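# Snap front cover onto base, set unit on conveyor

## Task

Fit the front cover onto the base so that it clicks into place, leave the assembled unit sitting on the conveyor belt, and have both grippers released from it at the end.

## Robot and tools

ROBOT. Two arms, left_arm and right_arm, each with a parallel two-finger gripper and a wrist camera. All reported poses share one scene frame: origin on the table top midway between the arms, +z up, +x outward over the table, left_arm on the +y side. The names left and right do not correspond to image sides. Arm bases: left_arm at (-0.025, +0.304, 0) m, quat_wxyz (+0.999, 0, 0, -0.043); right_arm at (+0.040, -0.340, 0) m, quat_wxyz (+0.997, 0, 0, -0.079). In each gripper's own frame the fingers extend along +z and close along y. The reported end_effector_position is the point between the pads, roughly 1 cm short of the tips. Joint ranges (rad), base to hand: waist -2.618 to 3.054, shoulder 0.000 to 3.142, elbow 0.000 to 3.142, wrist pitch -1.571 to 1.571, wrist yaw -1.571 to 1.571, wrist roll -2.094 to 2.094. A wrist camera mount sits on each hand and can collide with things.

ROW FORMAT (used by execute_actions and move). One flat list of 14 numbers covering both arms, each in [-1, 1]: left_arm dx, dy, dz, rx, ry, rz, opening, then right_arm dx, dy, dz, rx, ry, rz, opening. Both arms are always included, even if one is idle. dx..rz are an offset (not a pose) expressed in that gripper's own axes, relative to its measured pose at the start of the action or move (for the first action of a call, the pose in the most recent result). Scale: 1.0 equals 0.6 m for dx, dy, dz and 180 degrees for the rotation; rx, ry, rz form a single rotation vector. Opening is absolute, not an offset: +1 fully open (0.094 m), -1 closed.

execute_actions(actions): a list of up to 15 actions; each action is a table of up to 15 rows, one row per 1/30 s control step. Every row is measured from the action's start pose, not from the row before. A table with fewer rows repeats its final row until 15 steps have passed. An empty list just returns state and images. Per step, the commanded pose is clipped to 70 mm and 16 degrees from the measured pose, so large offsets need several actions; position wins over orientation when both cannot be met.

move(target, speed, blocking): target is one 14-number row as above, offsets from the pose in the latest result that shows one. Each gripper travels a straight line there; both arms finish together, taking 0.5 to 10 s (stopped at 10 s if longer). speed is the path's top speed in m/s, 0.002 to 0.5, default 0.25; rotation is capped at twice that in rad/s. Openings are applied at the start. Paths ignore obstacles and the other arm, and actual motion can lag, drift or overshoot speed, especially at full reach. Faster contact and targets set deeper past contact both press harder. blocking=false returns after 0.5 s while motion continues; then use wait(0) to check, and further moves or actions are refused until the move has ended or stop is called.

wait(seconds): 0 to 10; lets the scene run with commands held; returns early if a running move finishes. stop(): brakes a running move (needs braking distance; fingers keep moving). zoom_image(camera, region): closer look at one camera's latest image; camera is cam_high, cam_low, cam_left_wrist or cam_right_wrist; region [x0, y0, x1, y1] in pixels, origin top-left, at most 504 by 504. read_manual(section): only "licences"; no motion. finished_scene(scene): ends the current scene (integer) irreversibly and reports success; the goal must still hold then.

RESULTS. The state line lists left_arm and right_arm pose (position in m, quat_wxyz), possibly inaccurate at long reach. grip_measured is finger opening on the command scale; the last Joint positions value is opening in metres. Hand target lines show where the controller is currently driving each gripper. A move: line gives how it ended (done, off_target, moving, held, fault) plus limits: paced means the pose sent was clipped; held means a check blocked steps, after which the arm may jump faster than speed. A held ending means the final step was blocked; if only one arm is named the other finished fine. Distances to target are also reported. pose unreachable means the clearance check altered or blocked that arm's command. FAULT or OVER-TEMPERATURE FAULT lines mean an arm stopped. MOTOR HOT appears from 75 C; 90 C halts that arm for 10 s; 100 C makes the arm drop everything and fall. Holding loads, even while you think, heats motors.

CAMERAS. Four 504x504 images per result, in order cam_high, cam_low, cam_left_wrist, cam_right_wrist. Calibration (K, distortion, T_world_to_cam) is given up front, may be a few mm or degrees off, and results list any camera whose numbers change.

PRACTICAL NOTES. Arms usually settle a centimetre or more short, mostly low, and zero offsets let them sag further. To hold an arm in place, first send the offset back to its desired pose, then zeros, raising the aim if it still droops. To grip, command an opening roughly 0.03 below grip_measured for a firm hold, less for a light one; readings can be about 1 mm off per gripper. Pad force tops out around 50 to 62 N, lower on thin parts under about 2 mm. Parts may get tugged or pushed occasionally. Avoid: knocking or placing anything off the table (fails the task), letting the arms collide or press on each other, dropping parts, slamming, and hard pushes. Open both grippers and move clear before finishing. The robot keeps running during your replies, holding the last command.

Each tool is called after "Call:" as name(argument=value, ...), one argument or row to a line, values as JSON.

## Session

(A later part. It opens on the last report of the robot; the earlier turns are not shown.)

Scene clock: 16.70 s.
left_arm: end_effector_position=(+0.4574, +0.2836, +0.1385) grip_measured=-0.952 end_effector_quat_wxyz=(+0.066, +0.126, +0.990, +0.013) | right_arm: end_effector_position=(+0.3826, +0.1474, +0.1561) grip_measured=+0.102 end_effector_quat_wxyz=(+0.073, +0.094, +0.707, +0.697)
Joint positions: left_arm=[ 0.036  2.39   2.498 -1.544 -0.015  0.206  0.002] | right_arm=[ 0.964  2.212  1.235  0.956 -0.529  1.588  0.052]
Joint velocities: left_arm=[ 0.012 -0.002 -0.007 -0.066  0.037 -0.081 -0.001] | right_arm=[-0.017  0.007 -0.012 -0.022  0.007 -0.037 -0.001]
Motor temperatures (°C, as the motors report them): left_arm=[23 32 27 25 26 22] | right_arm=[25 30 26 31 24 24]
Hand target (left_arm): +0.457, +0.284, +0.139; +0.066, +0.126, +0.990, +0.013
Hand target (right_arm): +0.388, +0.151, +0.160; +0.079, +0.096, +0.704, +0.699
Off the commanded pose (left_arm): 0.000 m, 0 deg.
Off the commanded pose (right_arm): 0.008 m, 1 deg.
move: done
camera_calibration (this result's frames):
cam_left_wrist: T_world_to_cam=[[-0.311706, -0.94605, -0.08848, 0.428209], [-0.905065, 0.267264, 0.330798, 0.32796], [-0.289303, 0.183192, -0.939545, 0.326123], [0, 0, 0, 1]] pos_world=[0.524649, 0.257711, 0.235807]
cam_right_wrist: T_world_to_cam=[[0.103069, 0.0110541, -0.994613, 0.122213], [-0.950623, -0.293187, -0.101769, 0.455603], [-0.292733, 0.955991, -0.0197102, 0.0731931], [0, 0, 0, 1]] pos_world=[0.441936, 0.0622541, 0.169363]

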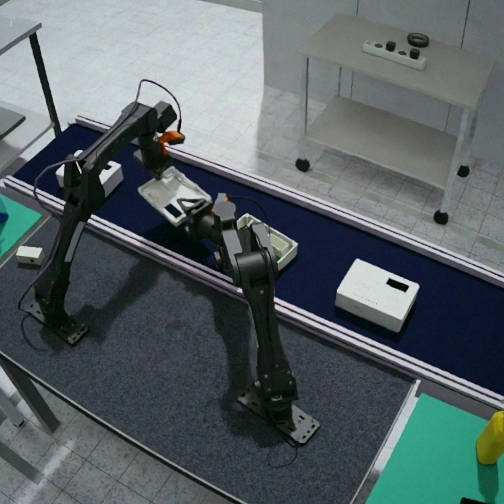

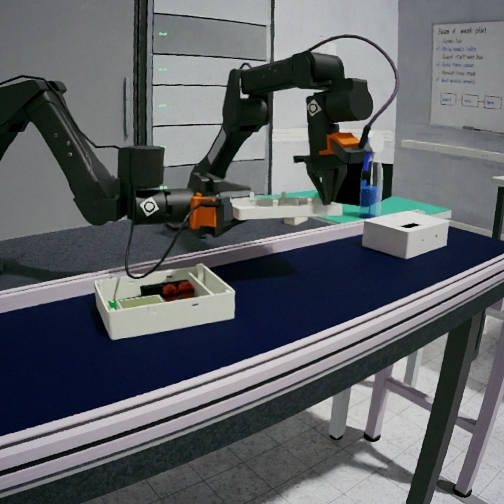

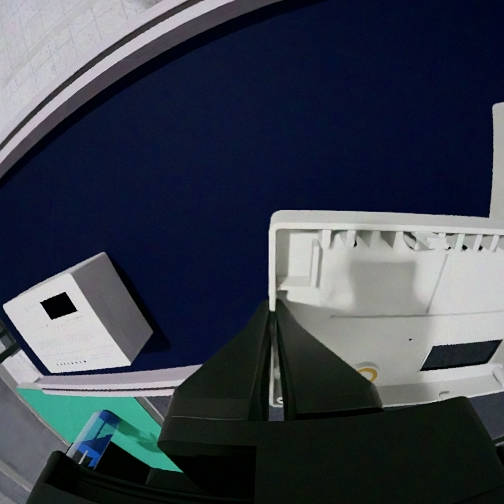

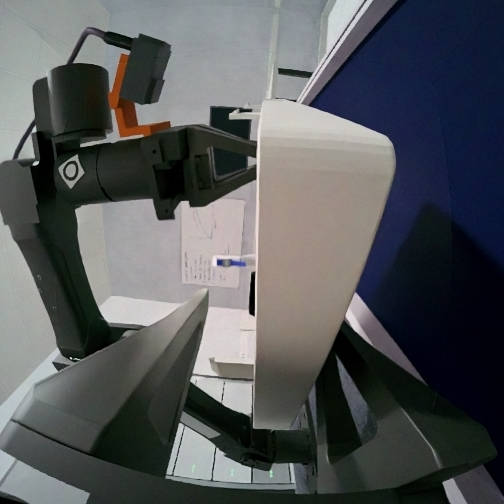

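Call:
move(
  target=[0,0,0,0,0,0,-1, 0,0.005,0,0,0,0,-0.75],
  speed=0.05,
)

Call:
move(
  target=[0,0,0,0,0,0,0, 0,0.005,0,0,0,0,-0.75],
  speed=0.05,
)

Call:
move(
  target=[0.1,0.1,-0.12,0,0,0,0, 0,0.005,0,0,0,0,-0.75],
)

Scene clock: 17.60 s.
left_arm: end_effector_position=(+0.4574, +0.2836, +0.1385) grip_measured=-0.952 end_effector_quat_wxyz=(+0.066, +0.126, +0.990, +0.013) | right_arm: end_effector_position=(+0.3825, +0.1474, +0.1543) grip_measured=-0.433 end_effector_quat_wxyz=(+0.071, +0.096, +0.709, +0.695)
Joint positions: left_arm=[ 0.036  2.39   2.498 -1.544 -0.015  0.204  0.002] | right_arm=[ 0.964  2.212  1.235  0.948 -0.53   1.589  0.027]
Joint velocities: left_arm=[-0.007 -0.002 -0.017  0.051  0.066 -0.007 -0.001] | right_arm=[-0.002 -0.012 -0.002 -0.022 -0.051 -0.007 -0.   ]
Motor temperatures (°C, as the motors report them): left_arm=[23 32 27 25 26 22] | right_arm=[25 30 26 31 24 24]
Hand target (left_arm): +0.457, +0.284, +0.139; +0.066, +0.126, +0.990, +0.013
Hand target (right_arm): +0.383, +0.147, +0.159; +0.073, +0.094, +0.707, +0.697
Off the commanded pose (left_arm): 0.000 m, 0 deg.
Off the commanded pose (right_arm): 0.005 m, 0 deg.
move: done
camera_calibration (this result's frames):
cam_left_wrist: T_world_to_cam=[[-0.310632, -0.946416, -0.088337, 0.427801], [-0.905371, 0.266289, 0.330748, 0.328384], [-0.289502, 0.182719, -0.939576, 0.326352], [0, 0, 0, 1]] pos_world=[0.524678, 0.257803, 0.235811]
cam_right_wrist: T_world_to_cam=[[0.0967857, 0.00557465, -0.99529, 0.12376], [-0.951022, -0.294444, -0.0941301, 0.454423], [-0.293582, 0.955653, -0.0231963, 0.0740235], [0, 0, 0, 1]] pos_world=[0.44192, 0.0623713, 0.167669]

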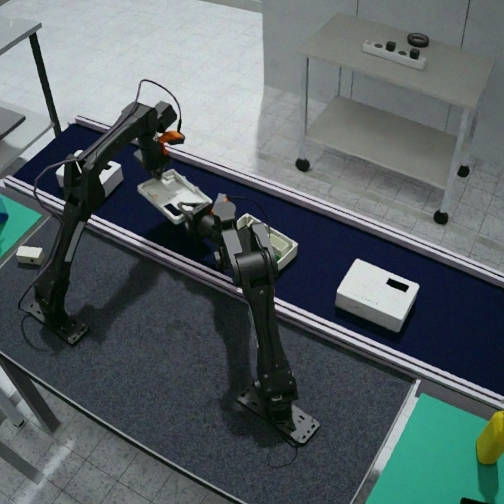

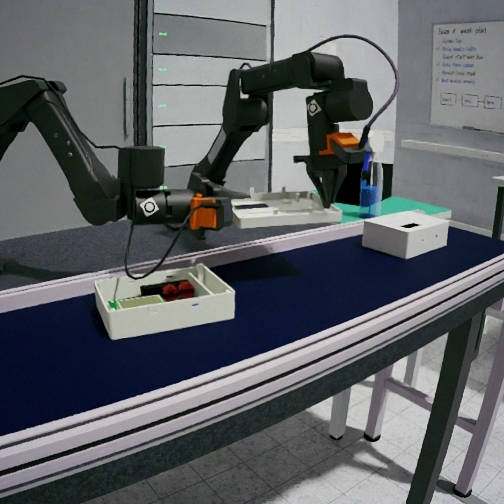

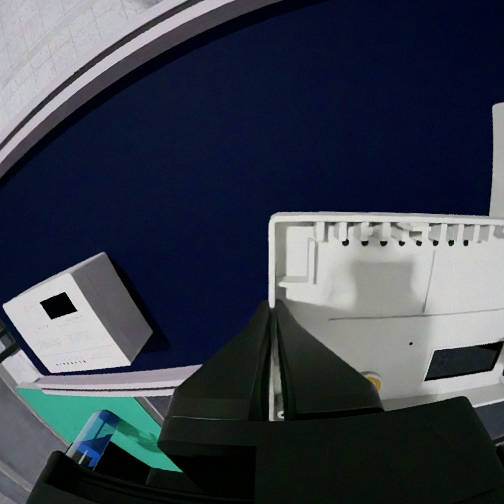

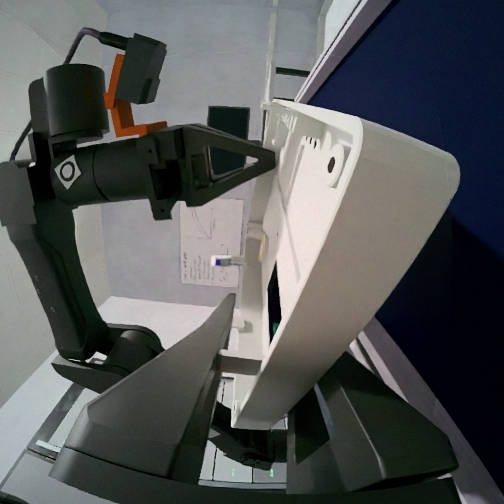

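Scene clock: 18.30 s.
left_arm: end_effector_position=(+0.4574, +0.2836, +0.1385) grip_measured=-0.003 end_effector_quat_wxyz=(+0.066, +0.126, +0.990, +0.013) | right_arm: end_effector_position=(+0.3823, +0.1472, +0.1487) grip_measured=-0.433 end_effector_quat_wxyz=(+0.065, +0.101, +0.716, +0.687)
Joint positions: left_arm=[ 0.036  2.39   2.498 -1.544 -0.015  0.204  0.047] | right_arm=[ 0.964  2.212  1.235  0.923 -0.53   1.59   0.027]
Joint velocities: left_arm=[ 0.002 -0.007 -0.002 -0.066  0.022  0.022 -0.   ] | right_arm=[ 0.012 -0.002  0.002  0.11   0.007 -0.007  0.   ]
Motor temperatures (°C, as the motors report them): left_arm=[23 32 27 25 26 22] | right_arm=[25 31 26 31 24 24]
Hand target (left_arm): +0.457, +0.284, +0.139; +0.066, +0.126, +0.990, +0.013
Hand target (right_arm): +0.383, +0.147, +0.157; +0.071, +0.096, +0.710, +0.695
Off the commanded pose (left_arm): 0.000 m, 0 deg.
Off the commanded pose (right_arm): 0.009 m, 1 deg.
move: done
camera_calibration (this result's frames):
cam_left_wrist: T_world_to_cam=[[-0.310632, -0.946416, -0.088337, 0.427801], [-0.905371, 0.266289, 0.330748, 0.328384], [-0.289502, 0.182719, -0.939576, 0.326352], [0, 0, 0, 1]] pos_world=[0.524678, 0.257803, 0.235811]
cam_right_wrist: T_world_to_cam=[[0.0789256, -0.0120523, -0.996808, 0.127899], [-0.952518, -0.295886, -0.0718413, 0.451165], [-0.294076, 0.955147, -0.034833, 0.0760026], [0, 0, 0, 1]] pos_world=[0.441999, 0.0624413, 0.16255]

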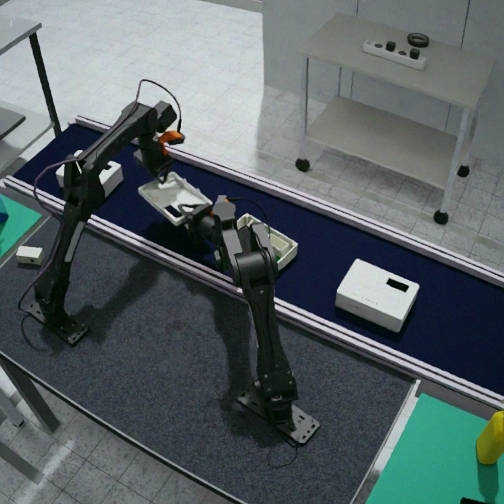

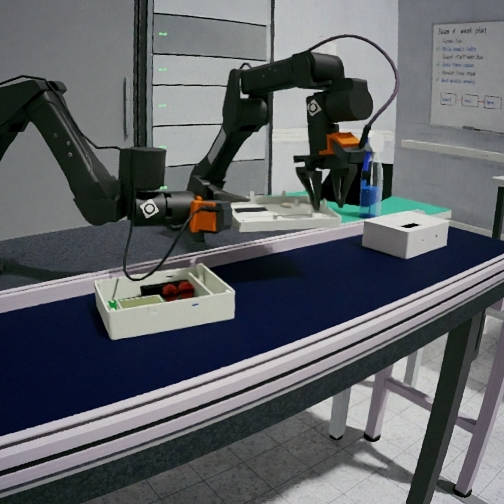

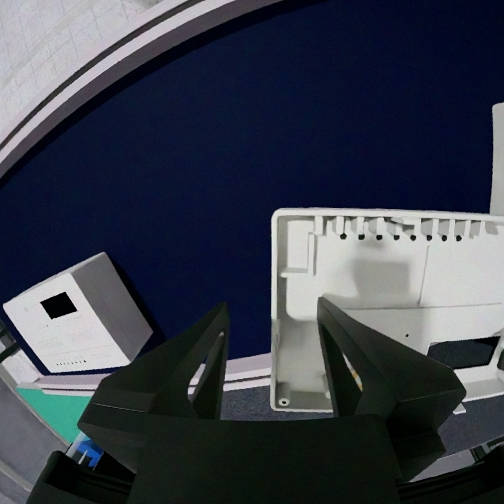

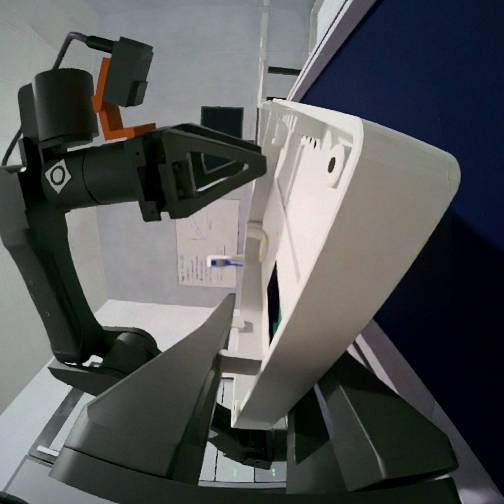

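Scene clock: 19.33 s.
left_arm: end_effector_position=(+0.4093, +0.3616, +0.2104) grip_measured=-0.003 end_effector_quat_wxyz=(+0.107, +0.118, +0.987, +0.031) | right_arm: end_effector_position=(+0.3820, +0.1469, +0.1431) grip_measured=-0.433 end_effector_quat_wxyz=(+0.060, +0.107, +0.723, +0.680)
Joint positions: left_arm=[ 0.212  2.109  2.309 -1.547 -0.008  0.366  0.047] | right_arm=[ 0.964  2.212  1.235  0.898 -0.53   1.591  0.027]
Joint velocities: left_arm=[-0.022 -0.007 -0.002 -0.051 -0.022 -0.007  0.   ] | right_arm=[-0.007 -0.002  0.002 -0.022 -0.007 -0.066  0.   ]
Motor temperatures (°C, as the motors report them): left_arm=[23 32 27 25 26 22] | right_arm=[25 31 26 31 24 24]
Hand target (left_arm): +0.406, +0.356, +0.207; +0.099, +0.126, +0.987, +0.021
Hand target (right_arm): +0.382, +0.147, +0.152; +0.065, +0.102, +0.716, +0.687
Off the commanded pose (left_arm): 0.009 m, 5 deg.
Off the commanded pose (right_arm): 0.009 m, 1 deg.
joint sent to its limit (left arm) — the command would take joint 4 (wrist pitch) past its lower limit, so that joint was sent only as far as its limit.
move: off_target (left_arm)
camera_calibration (this result's frames):
cam_left_wrist: T_world_to_cam=[[-0.285959, -0.94821, -0.138296, 0.494057], [-0.934686, 0.244205, 0.258315, 0.275455], [-0.211164, 0.20313, -0.956111, 0.329711], [0, 0, 0, 1]] pos_world=[0.468367, 0.334228, 0.312412]
cam_right_wrist: T_world_to_cam=[[0.0604098, -0.0298894, -0.997726, 0.132129], [-0.953658, -0.296903, -0.0488471, 0.447724], [-0.294768, 0.95444, -0.0464401, 0.0780193], [0, 0, 0, 1]] pos_world=[0.441991, 0.0624149, 0.157322]

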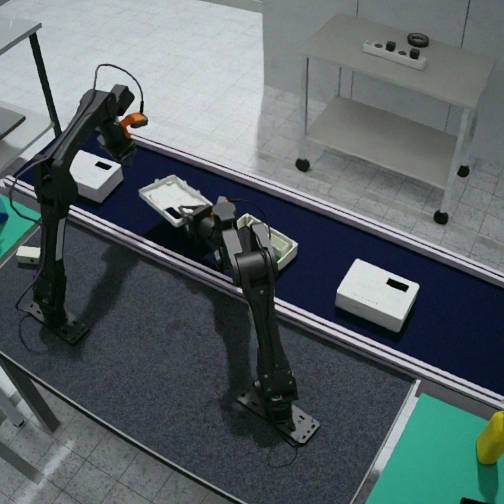

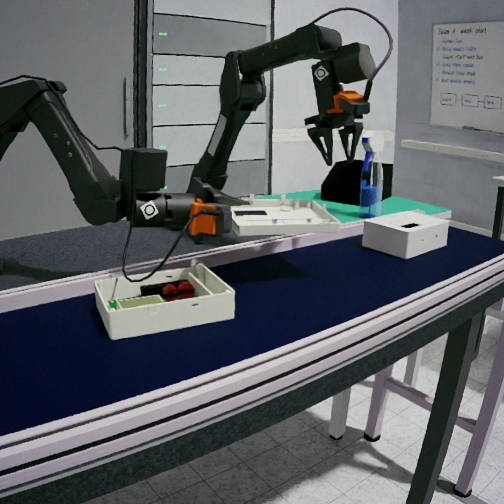

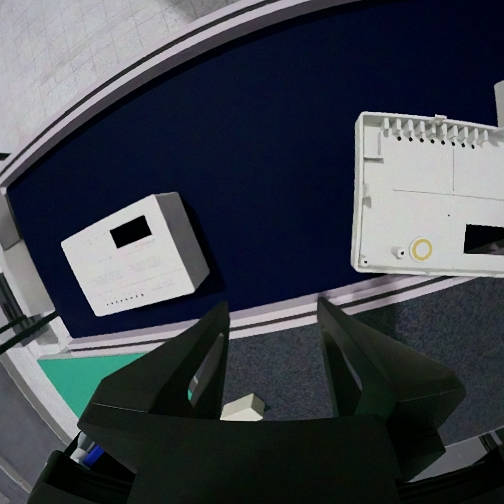

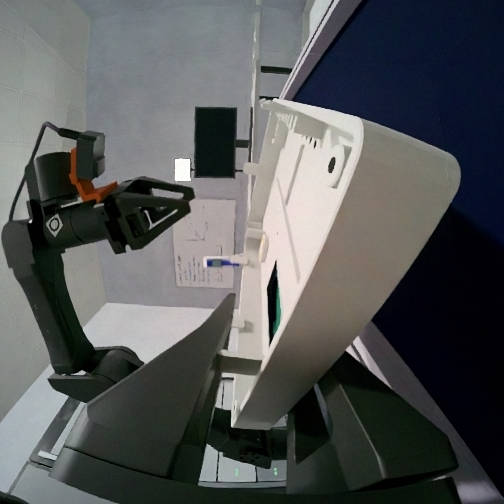

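Call:
move(
  target=[0,0,0,0,0,0,0, 0,0.05,-0.08,0.02,0,-0.5,-0.75],
  speed=0.3,
)

Call:
move(
  target=[0,0,0,0,0,0,0, 0,0,-0.08,0,0,-0.5,-0.75],
  speed=0.3,
)

Scene clock: 22.83 s.
left_arm: end_effector_position=(+0.4093, +0.3616, +0.2104) grip_measured=-0.003 end_effector_quat_wxyz=(+0.107, +0.119, +0.987, +0.031) | right_arm: end_effector_position=(+0.3724, +0.1084, +0.1619) grip_measured=-0.433 end_effector_quat_wxyz=(+0.505, -0.433, +0.618, +0.420)
Joint positions: left_arm=[ 0.212  2.109  2.309 -1.547 -0.008  0.368  0.047] | right_arm=[ 0.928  2.016  1.094  0.762 -0.53   0.001  0.027]
Joint velocities: left_arm=[-0.002 -0.007  0.002 -0.022 -0.022  0.007 -0.001] | right_arm=[-0.002  0.002  0.022  0.007  0.037 -0.007  0.   ]
Motor temperatures (°C, as the motors report them): left_arm=[23 32 27 25 26 22] | right_arm=[25 31 26 32 24 24]
Hand target (left_arm): +0.409, +0.362, +0.210; +0.107, +0.118, +0.987, +0.031
Hand target (right_arm): +0.374, +0.102, +0.176; +0.520, -0.434, +0.606, +0.418
Off the commanded pose (left_arm): 0.000 m, 0 deg.
Off the commanded pose (right_arm): 0.016 m, 2 deg.
move: off_target (right_arm)
camera_calibration (this result's frames):
cam_left_wrist: T_world_to_cam=[[-0.287731, -0.947619, -0.138671, 0.494648], [-0.934212, 0.245835, 0.258482, 0.274636], [-0.210852, 0.203922, -0.956011, 0.329276], [0, 0, 0, 1]] pos_world=[0.468323, 0.334075, 0.312397]
cam_right_wrist: T_world_to_cam=[[0.977899, -0.206102, 0.0351347, -0.339478], [-0.10147, -0.614781, -0.782143, 0.263813], [0.182802, 0.761292, -0.622108, 0.0491377], [0, 0, 0, 1]] pos_world=[0.349763, 0.054812, 0.248836]

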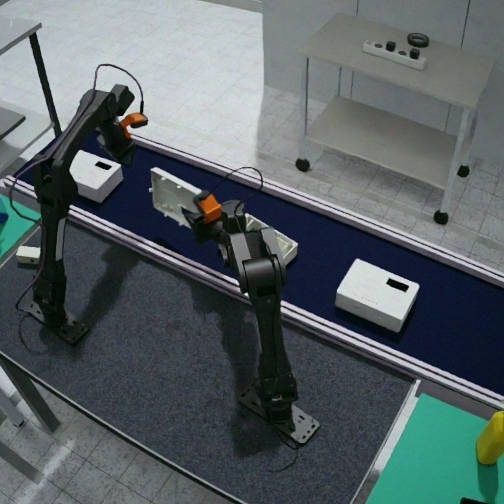

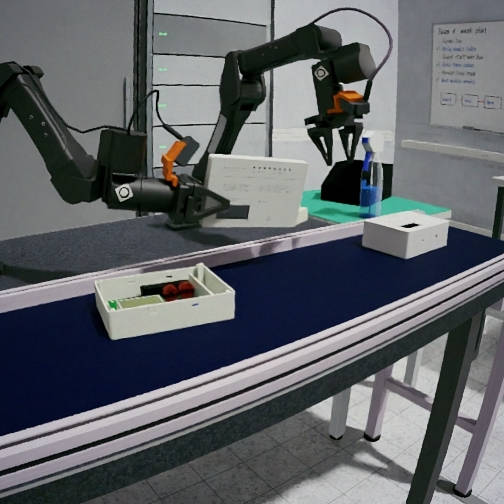

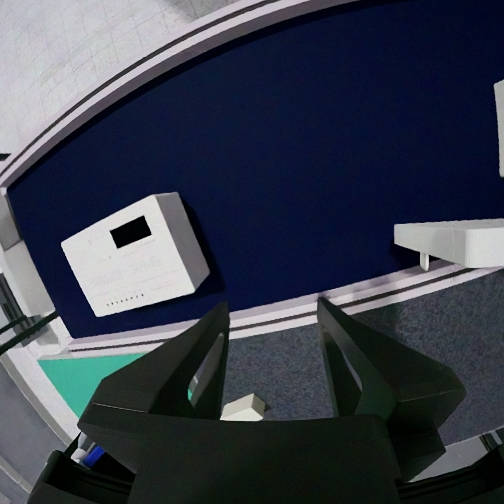

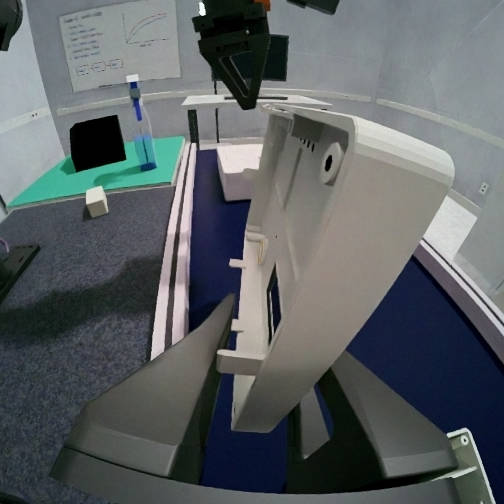

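Scene clock: 26.07 s.
left_arm: end_effector_position=(+0.4093, +0.3616, +0.2104) grip_measured=-0.003 end_effector_quat_wxyz=(+0.107, +0.119, +0.987, +0.031) | right_arm: end_effector_position=(+0.3616, +0.0680, +0.1562) grip_measured=-0.507 end_effector_quat_wxyz=(-0.645, +0.749, -0.140, +0.056)
Joint positions: left_arm=[ 0.212  2.109  2.309 -1.547 -0.008  0.368  0.047] | right_arm=[ 0.872  1.909  0.934  0.78  -0.578 -1.58   0.023]
Joint velocities: left_arm=[-0.002 -0.027  0.007  0.051 -0.007 -0.007  0.001] | right_arm=[-0.022 -0.007 -0.002 -0.007  0.007 -0.022 -0.001]
Motor temperatures (°C, as the motors report them): left_arm=[23 32 27 25 26 22] | right_arm=[25 32 26 32 24 24]
Hand target (left_arm): +0.409, +0.362, +0.210; +0.107, +0.119, +0.987, +0.031
Hand target (right_arm): +0.361, +0.063, +0.168; -0.653, +0.743, -0.131, +0.060
Off the commanded pose (left_arm): 0.000 m, 0 deg.
Off the commanded pose (right_arm): 0.014 m, 2 deg.
move: off_target (right_arm)
camera_calibration (this result's frames):
cam_left_wrist: T_world_to_cam=[[-0.287731, -0.947619, -0.138671, 0.494648], [-0.934212, 0.245835, 0.258482, 0.274636], [-0.210852, 0.203922, -0.956011, 0.329276], [0, 0, 0, 1]] pos_world=[0.468323, 0.334075, 0.312397]
cam_right_wrist: T_world_to_cam=[[0.0305364, 0.213551, 0.976455, -0.170006], [0.698139, -0.703677, 0.132062, -0.192434], [0.715311, 0.677668, -0.170576, -0.179137], [0, 0, 0, 1]] pos_world=[0.267676, 0.0222891, 0.160859]

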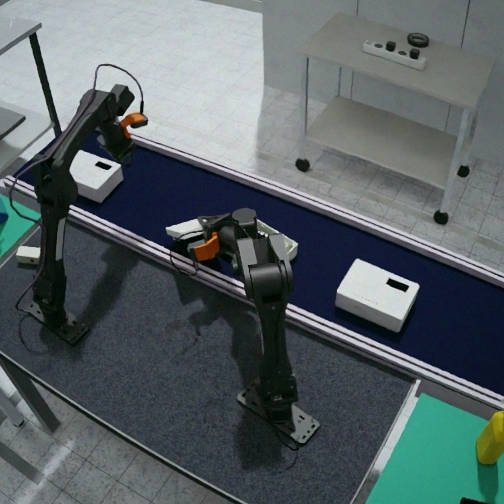

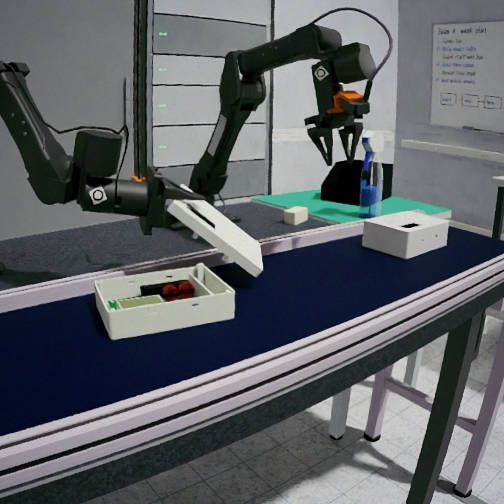

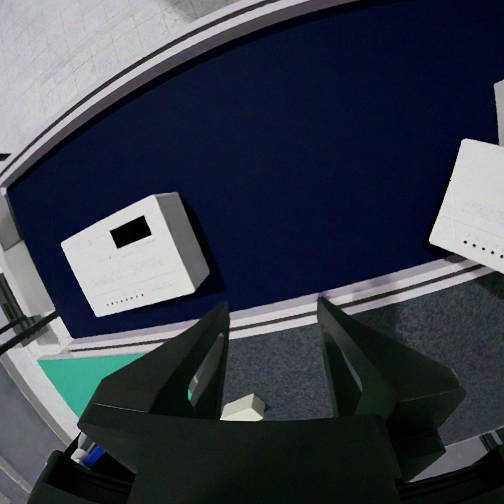

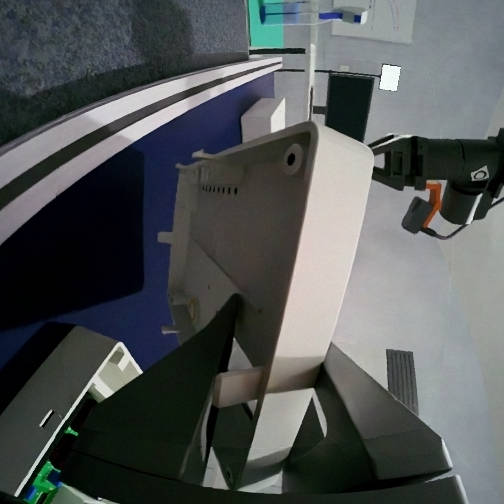

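Call:
move(
  target=[0,0,0,0,0,0,0, 0,0.1,0.08,0.05,0,-0.03,-0.75],
  speed=0.1,
)

Scene clock: 27.77 s.
left_arm: end_effector_position=(+0.4093, +0.3616, +0.2104) grip_measured=-0.003 end_effector_quat_wxyz=(+0.107, +0.119, +0.987, +0.031) | right_arm: end_effector_position=(+0.3640, +0.0992, +0.1103) grip_measured=-0.507 end_effector_quat_wxyz=(+0.716, -0.683, +0.080, -0.115)
Joint positions: left_arm=[ 0.212  2.109  2.309 -1.547 -0.008  0.368  0.047] | right_arm=[ 0.928  2.286  0.975  1.372 -0.524 -1.583  0.023]
Joint velocities: left_arm=[-0.002 -0.002  0.017 -0.022  0.037  0.022  0.   ] | right_arm=[ 0.007  0.012  0.002 -0.022  0.007 -0.037  0.001]
Motor temperatures (°C, as the motors report them): left_arm=[23 32 27 25 26 22] | right_arm=[25 32 26 32 24 24]
Hand target (left_arm): +0.409, +0.362, +0.210; +0.107, +0.119, +0.987, +0.031
Hand target (right_arm): +0.363, +0.105, +0.089; +0.699, -0.701, +0.101, -0.097
Off the commanded pose (left_arm): 0.000 m, 0 deg.
Off the commanded pose (right_arm): 0.022 m, 4 deg.
move: off_target (right_arm)
camera_calibration (this result's frames):
cam_left_wrist: T_world_to_cam=[[-0.287731, -0.947619, -0.138671, 0.494648], [-0.934212, 0.245835, 0.258482, 0.274636], [-0.210852, 0.203922, -0.956011, 0.329276], [0, 0, 0, 1]] pos_world=[0.468323, 0.334075, 0.312397]
cam_right_wrist: T_world_to_cam=[[-0.160999, 0.0466947, 0.985849, -0.0467027], [0.672735, -0.725688, 0.144236, -0.156025], [0.722154, 0.686437, 0.0854219, -0.241305], [0, 0, 0, 1]] pos_world=[0.271704, 0.0545964, 0.0891591]

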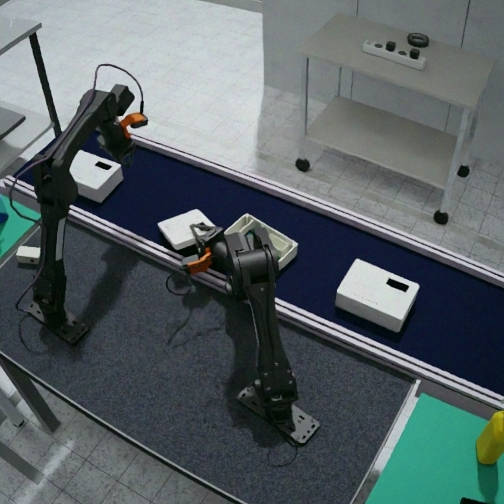

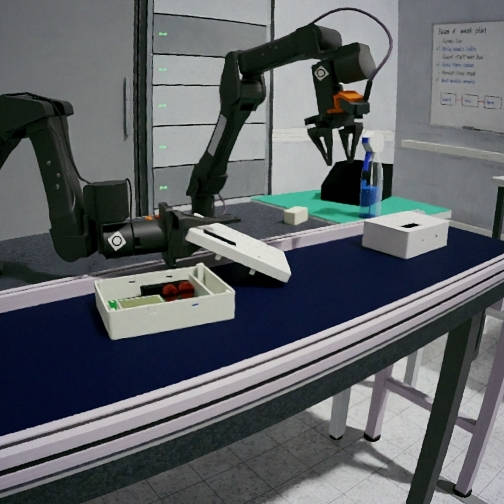

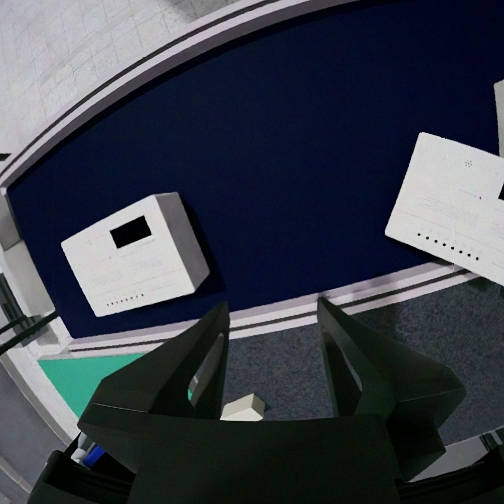

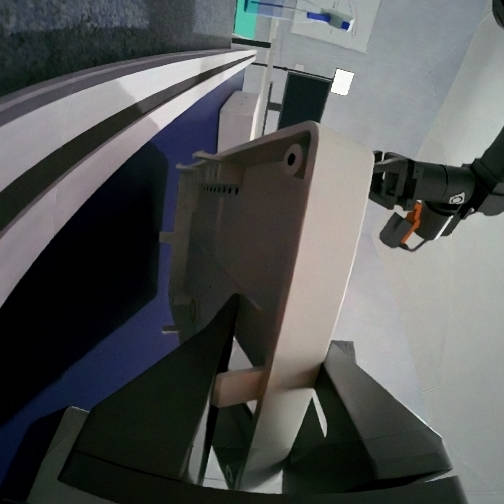

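Call:
move(
  target=[0,0,0,0,0,0,0, 0,0.065,0.0,-0.015,0,0,-0.3],
  speed=0.06,
)

Scene clock: 28.90 s.
left_arm: end_effector_position=(+0.4093, +0.3616, +0.2104) grip_measured=-0.003 end_effector_quat_wxyz=(+0.107, +0.119, +0.987, +0.031) | right_arm: end_effector_position=(+0.3620, +0.0978, +0.1033) grip_measured=-0.302 end_effector_quat_wxyz=(+0.725, -0.674, +0.069, -0.125)
Joint positions: left_arm=[ 0.212  2.109  2.309 -1.547 -0.008  0.368  0.047] | right_arm=[ 0.928  2.336  0.975  1.457 -0.527 -1.591  0.033]
Joint velocities: left_arm=[-0.012 -0.012  0.012 -0.007 -0.037  0.007 -0.   ] | right_arm=[ 0.017  0.002 -0.007  0.051  0.007  0.037 -0.   ]
Motor temperatures (°C, as the motors report them): left_arm=[23 32 27 25 26 22] | right_arm=[25 32 26 32 24 24]
Hand target (left_arm): +0.409, +0.362, +0.210; +0.107, +0.119, +0.987, +0.031
Hand target (right_arm): +0.364, +0.099, +0.072; +0.700, -0.700, +0.082, -0.113
Off the commanded pose (left_arm): 0.000 m, 0 deg.
Off the commanded pose (right_arm): 0.032 m, 5 deg.
move: off_target (right_arm)
camera_calibration (this result's frames):
cam_left_wrist: T_world_to_cam=[[-0.287731, -0.947619, -0.138671, 0.494648], [-0.934212, 0.245835, 0.258482, 0.274636], [-0.210852, 0.203922, -0.956011, 0.329276], [0, 0, 0, 1]] pos_world=[0.468323, 0.334075, 0.312397]
cam_right_wrist: T_world_to_cam=[[-0.193666, 0.0249558, 0.98075, -0.025559], [0.669369, -0.727487, 0.15069, -0.153927], [0.717244, 0.685667, 0.124185, -0.24054], [0, 0, 0, 1]] pos_world=[0.27061, 0.053588, 0.0781336]

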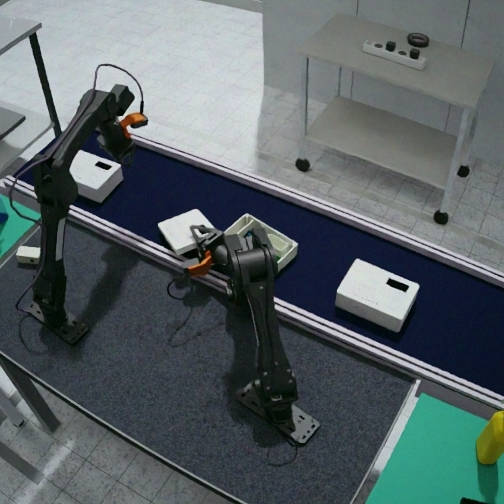

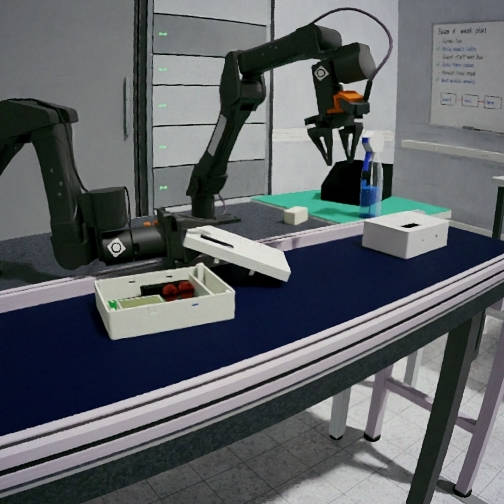

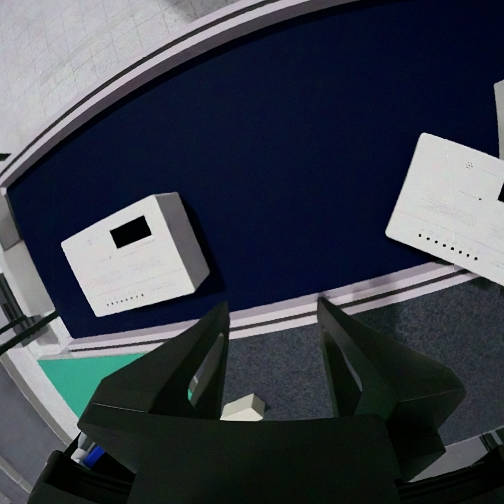

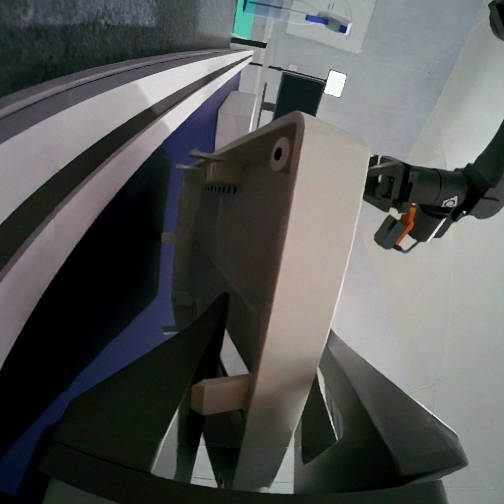

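Call:
move(
  target=[0,0,0,0,0,0,0, 0.0,-0.005,0.0,-0.15,0,0,-0.3],
  speed=0.1,
)

Call:
move(
  target=[0,0,0,0,0,0,0, 0.045,0,-0.015,0,0,0,-0.3],
  speed=0.06,
)

Scene clock: 32.17 s.
left_arm: end_effector_position=(+0.4093, +0.3616, +0.2104) grip_measured=-0.003 end_effector_quat_wxyz=(+0.107, +0.119, +0.987, +0.031) | right_arm: end_effector_position=(+0.3619, +0.0890, +0.0860) grip_measured=-0.302 end_effector_quat_wxyz=(-0.535, +0.833, -0.103, +0.098)
Joint positions: left_arm=[ 0.212  2.109  2.309 -1.547 -0.008  0.368  0.047] | right_arm=[ 0.943  2.019  1.059  0.493 -0.438 -1.84   0.033]
Joint velocities: left_arm=[-0.017 -0.007 -0.017  0.007 -0.051  0.007 -0.001] | right_arm=[-0.007 -0.007  0.022 -0.022 -0.081  0.051 -0.001]
Motor temperatures (°C, as the motors report them): left_arm=[23 32 27 25 26 22] | right_arm=[25 32 26 32 24 24]
Hand target (left_arm): +0.409, +0.362, +0.210; +0.107, +0.119, +0.987, +0.031
Hand target (right_arm): +0.361, +0.097, +0.106; -0.547, +0.826, -0.093, +0.105
Off the commanded pose (left_arm): 0.000 m, 0 deg.
Off the commanded pose (right_arm): 0.022 m, 2 deg.
move: off_target (right_arm)
camera_calibration (this result's frames):
cam_left_wrist: T_world_to_cam=[[-0.287731, -0.947619, -0.138671, 0.494648], [-0.934212, 0.245835, 0.258482, 0.274636], [-0.210852, 0.203922, -0.956011, 0.329276], [0, 0, 0, 1]] pos_world=[0.468323, 0.334075, 0.312397]
cam_right_wrist: T_world_to_cam=[[-0.0404933, 0.482642, 0.874881, -0.0954638], [0.687959, -0.621529, 0.374718, -0.193177], [0.724619, 0.617056, -0.30687, -0.191758], [0, 0, 0, 1]] pos_world=[0.267984, 0.0443356, 0.0970613]

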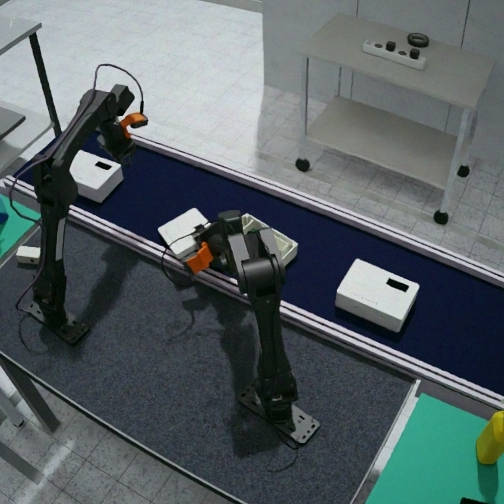

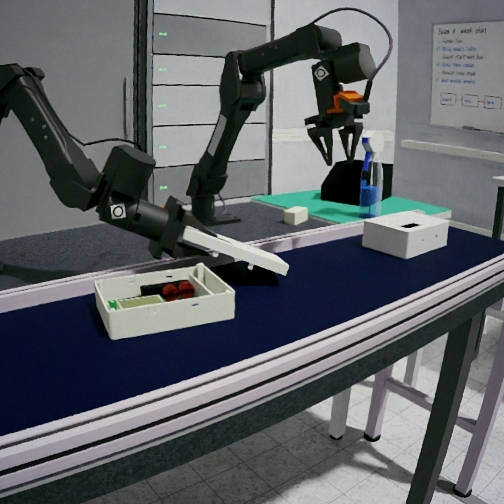

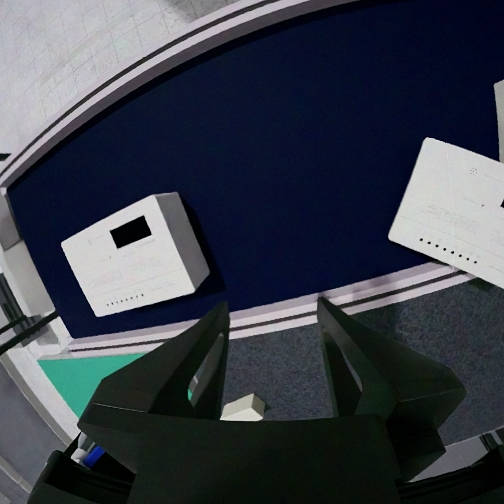

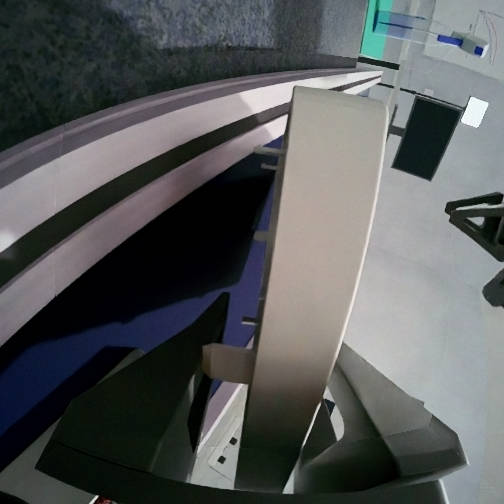

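Scene clock: 33.13 s.
left_arm: end_effector_position=(+0.4093, +0.3616, +0.2104) grip_measured=-0.003 end_effector_quat_wxyz=(+0.107, +0.119, +0.987, +0.031) | right_arm: end_effector_position=(+0.3819, +0.0706, +0.0853) grip_measured=-0.302 end_effector_quat_wxyz=(-0.530, +0.835, -0.107, +0.104)
Joint positions: left_arm=[ 0.212  2.109  2.309 -1.547 -0.008  0.368  0.047] | right_arm=[ 0.88   2.019  1.07   0.462 -0.476 -1.874  0.033]
Joint velocities: left_arm=[ 0.007  0.007  0.007  0.051  0.007 -0.095 -0.001] | right_arm=[ 0.012  0.002 -0.017 -0.037  0.022  0.066  0.001]
Motor temperatures (°C, as the motors report them): left_arm=[23 32 27 25 26 22] | right_arm=[25 32 26 32 24 24]
Hand target (left_arm): +0.409, +0.362, +0.210; +0.107, +0.119, +0.987, +0.031
Hand target (right_arm): +0.385, +0.073, +0.091; -0.535, +0.833, -0.103, +0.099
Off the commanded pose (left_arm): 0.000 m, 0 deg.
Off the commanded pose (right_arm): 0.007 m, 1 deg.
move: done
camera_calibration (this result's frames):
cam_left_wrist: T_world_to_cam=[[-0.287731, -0.947619, -0.138671, 0.494648], [-0.934212, 0.245835, 0.258482, 0.274636], [-0.210852, 0.203922, -0.956011, 0.329276], [0, 0, 0, 1]] pos_world=[0.468323, 0.334075, 0.312397]
cam_right_wrist: T_world_to_cam=[[-0.0361832, 0.492819, 0.869379, -0.0870441], [0.677812, -0.627158, 0.383723, -0.214515], [0.734344, 0.60316, -0.311346, -0.197413], [0, 0, 0, 1]] pos_world=[0.28722, 0.0274334, 0.0965252]

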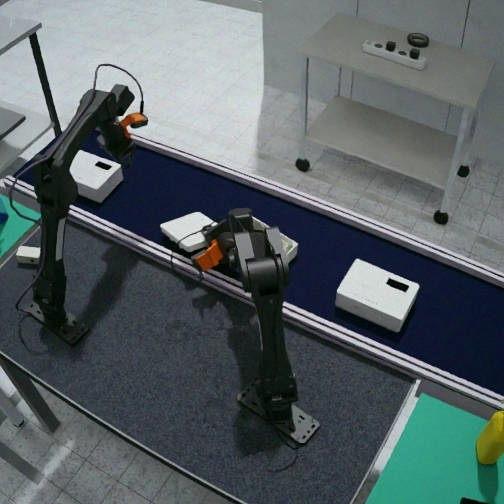

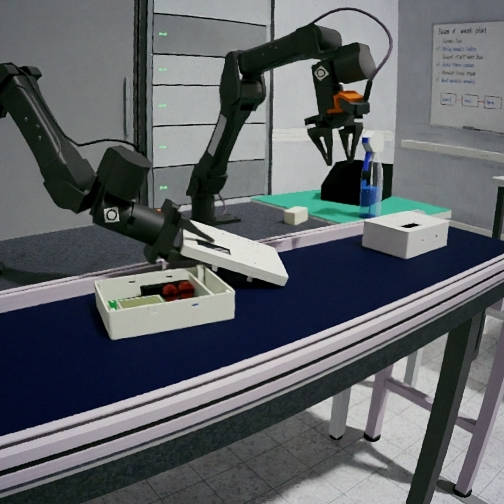

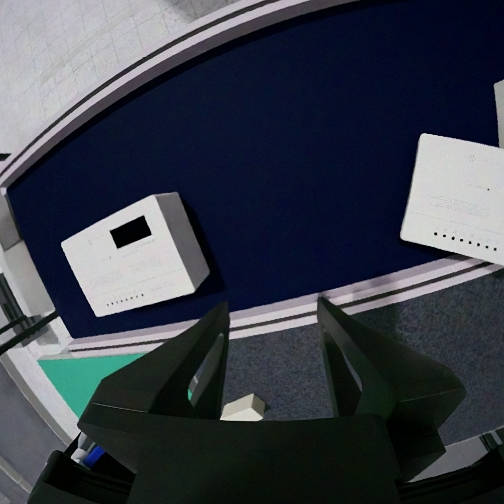

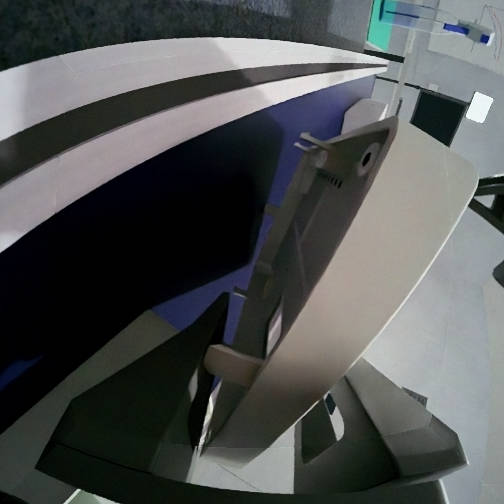

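Call:
move(
  target=[0,0,0,0,0,0,0, 0.0,0.0,0.08,0,0,0,-0.45],
  speed=0.08,
)

Call:
move(
  target=[0,0,0,0,0,0,0, 0.0,0.02,-0.075,0,0,0,-0.3],
  speed=0.06,
)

Scene clock: 34.43 s.
left_arm: end_effector_position=(+0.4093, +0.3616, +0.2104) grip_measured=-0.003 end_effector_quat_wxyz=(+0.107, +0.119, +0.987, +0.031) | right_arm: end_effector_position=(+0.3962, +0.1114, +0.0905) grip_measured=-0.434 end_effector_quat_wxyz=(-0.559, +0.816, -0.082, +0.123)
Joint positions: left_arm=[ 0.212  2.109  2.309 -1.547 -0.008  0.368  0.047] | right_arm=[ 0.922  2.144  1.209  0.541 -0.457 -1.868  0.027]
Joint velocities: left_arm=[ 0.002  0.007 -0.012  0.051 -0.051 -0.007 -0.001] | right_arm=[-0.002 -0.007 -0.002 -0.007  0.051 -0.066 -0.   ]
Motor temperatures (°C, as the motors report them): left_arm=[23 32 27 25 26 22] | right_arm=[25 32 26 32 24 24]
Hand target (left_arm): +0.409, +0.362, +0.210; +0.107, +0.119, +0.987, +0.031
Hand target (right_arm): +0.394, +0.111, +0.066; -0.531, +0.834, -0.107, +0.105
Off the commanded pose (left_arm): 0.000 m, 0 deg.
Off the commanded pose (right_arm): 0.025 m, 5 deg.
move: off_target (right_arm)
camera_calibration (this result's frames):
cam_left_wrist: T_world_to_cam=[[-0.287731, -0.947619, -0.138671, 0.494648], [-0.934212, 0.245835, 0.258482, 0.274636], [-0.210852, 0.203922, -0.956011, 0.329276], [0, 0, 0, 1]] pos_world=[0.468323, 0.334075, 0.312397]
cam_right_wrist: T_world_to_cam=[[-0.107723, 0.438944, 0.892034, -0.0788695], [0.66588, -0.634412, 0.392588, -0.195961], [0.738241, 0.636278, -0.223943, -0.244082], [0, 0, 0, 1]] pos_world=[0.302182, 0.0656029, 0.0926258]

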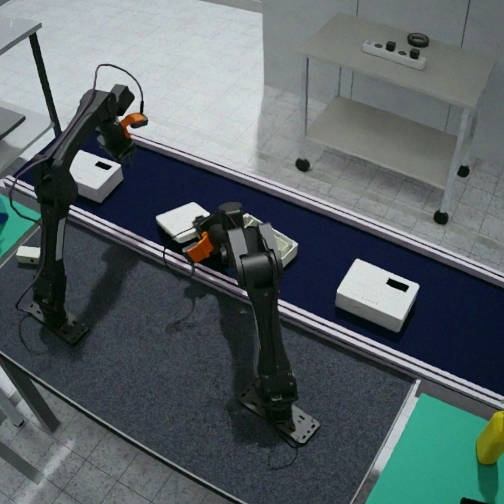

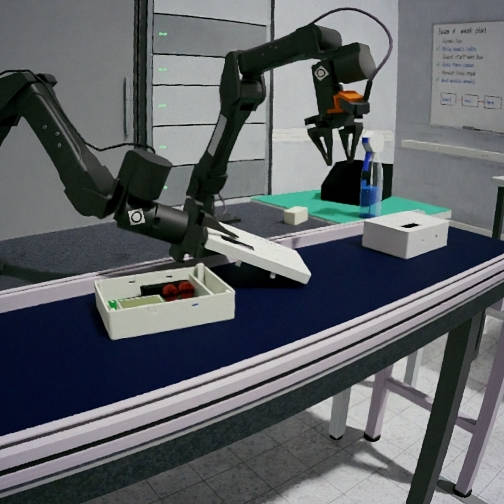

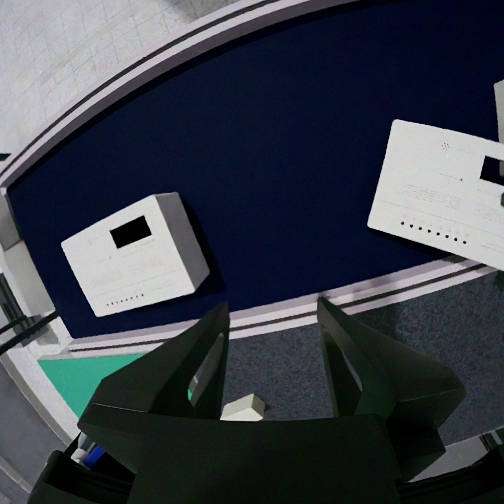

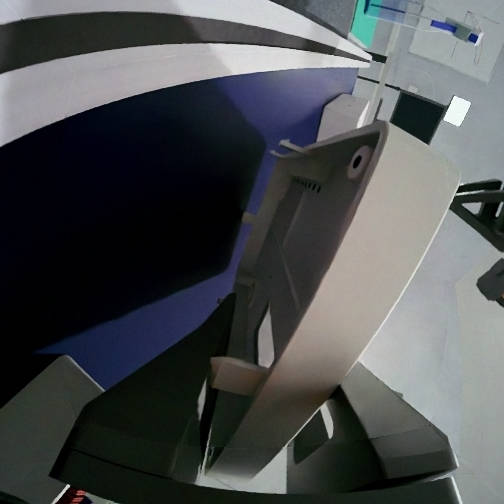

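Scene clock: 35.57 s.
left_arm: end_effector_position=(+0.4093, +0.3616, +0.2104) grip_measured=-0.003 end_effector_quat_wxyz=(+0.107, +0.119, +0.987, +0.031) | right_arm: end_effector_position=(+0.3850, +0.0707, +0.0843) grip_measured=-0.301 end_effector_quat_wxyz=(-0.549, +0.822, -0.089, +0.122)
Joint positions: left_arm=[ 0.212  2.109  2.309 -1.547 -0.008  0.368  0.047] | right_arm=[ 0.872  2.045  1.042  0.573 -0.49  -1.895  0.033]
Joint velocities: left_arm=[-0.007 -0.007 -0.012 -0.022 -0.022 -0.022 -0.001] | right_arm=[-0.007 -0.002  0.002  0.066  0.037 -0.037  0.   ]
Motor temperatures (°C, as the motors report them): left_arm=[23 32 27 25 26 22] | right_arm=[25 32 26 32 24 24]
Hand target (left_arm): +0.409, +0.362, +0.210; +0.107, +0.119, +0.987, +0.031
Hand target (right_arm): +0.384, +0.067, +0.095; -0.559, +0.816, -0.082, +0.124
Off the commanded pose (left_arm): 0.000 m, 0 deg.
Off the commanded pose (right_arm): 0.011 m, 2 deg.
move: off_target (right_arm)
camera_calibration (this result's frames):
cam_left_wrist: T_world_to_cam=[[-0.287731, -0.947619, -0.138671, 0.494648], [-0.934212, 0.245835, 0.258482, 0.274636], [-0.210852, 0.203922, -0.956011, 0.329276], [0, 0, 0, 1]] pos_world=[0.468323, 0.334075, 0.312397]
cam_right_wrist: T_world_to_cam=[[-0.0918967, 0.459975, 0.883163, -0.0635332], [0.663832, -0.63278, 0.398643, -0.211645], [0.742214, 0.622906, -0.247196, -0.209926], [0, 0, 0, 1]] pos_world=[0.290468, 0.0260631, 0.0885883]

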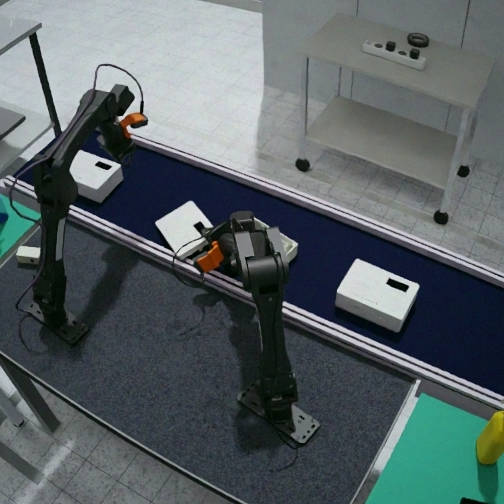

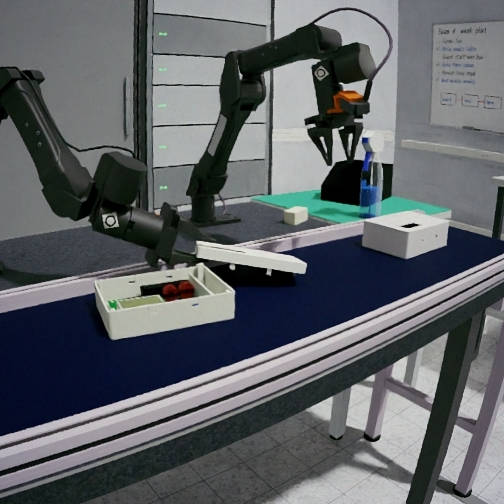

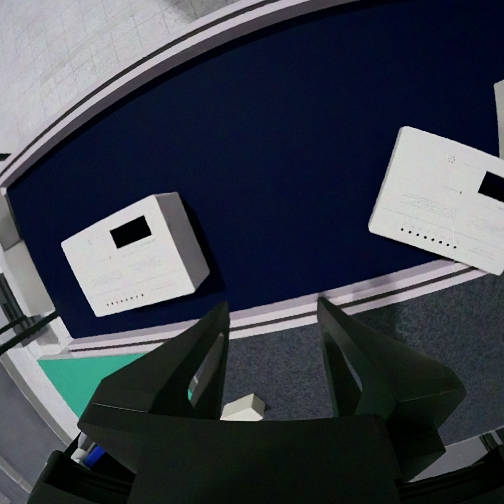

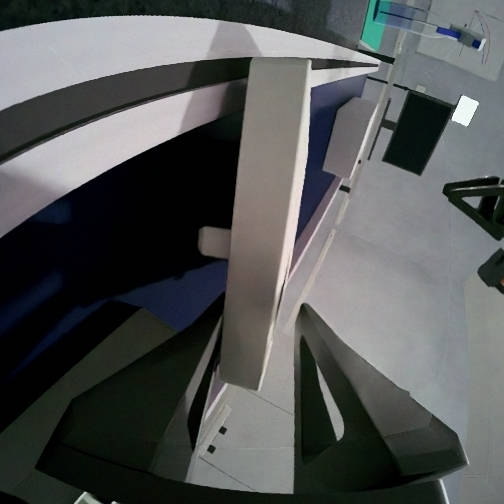

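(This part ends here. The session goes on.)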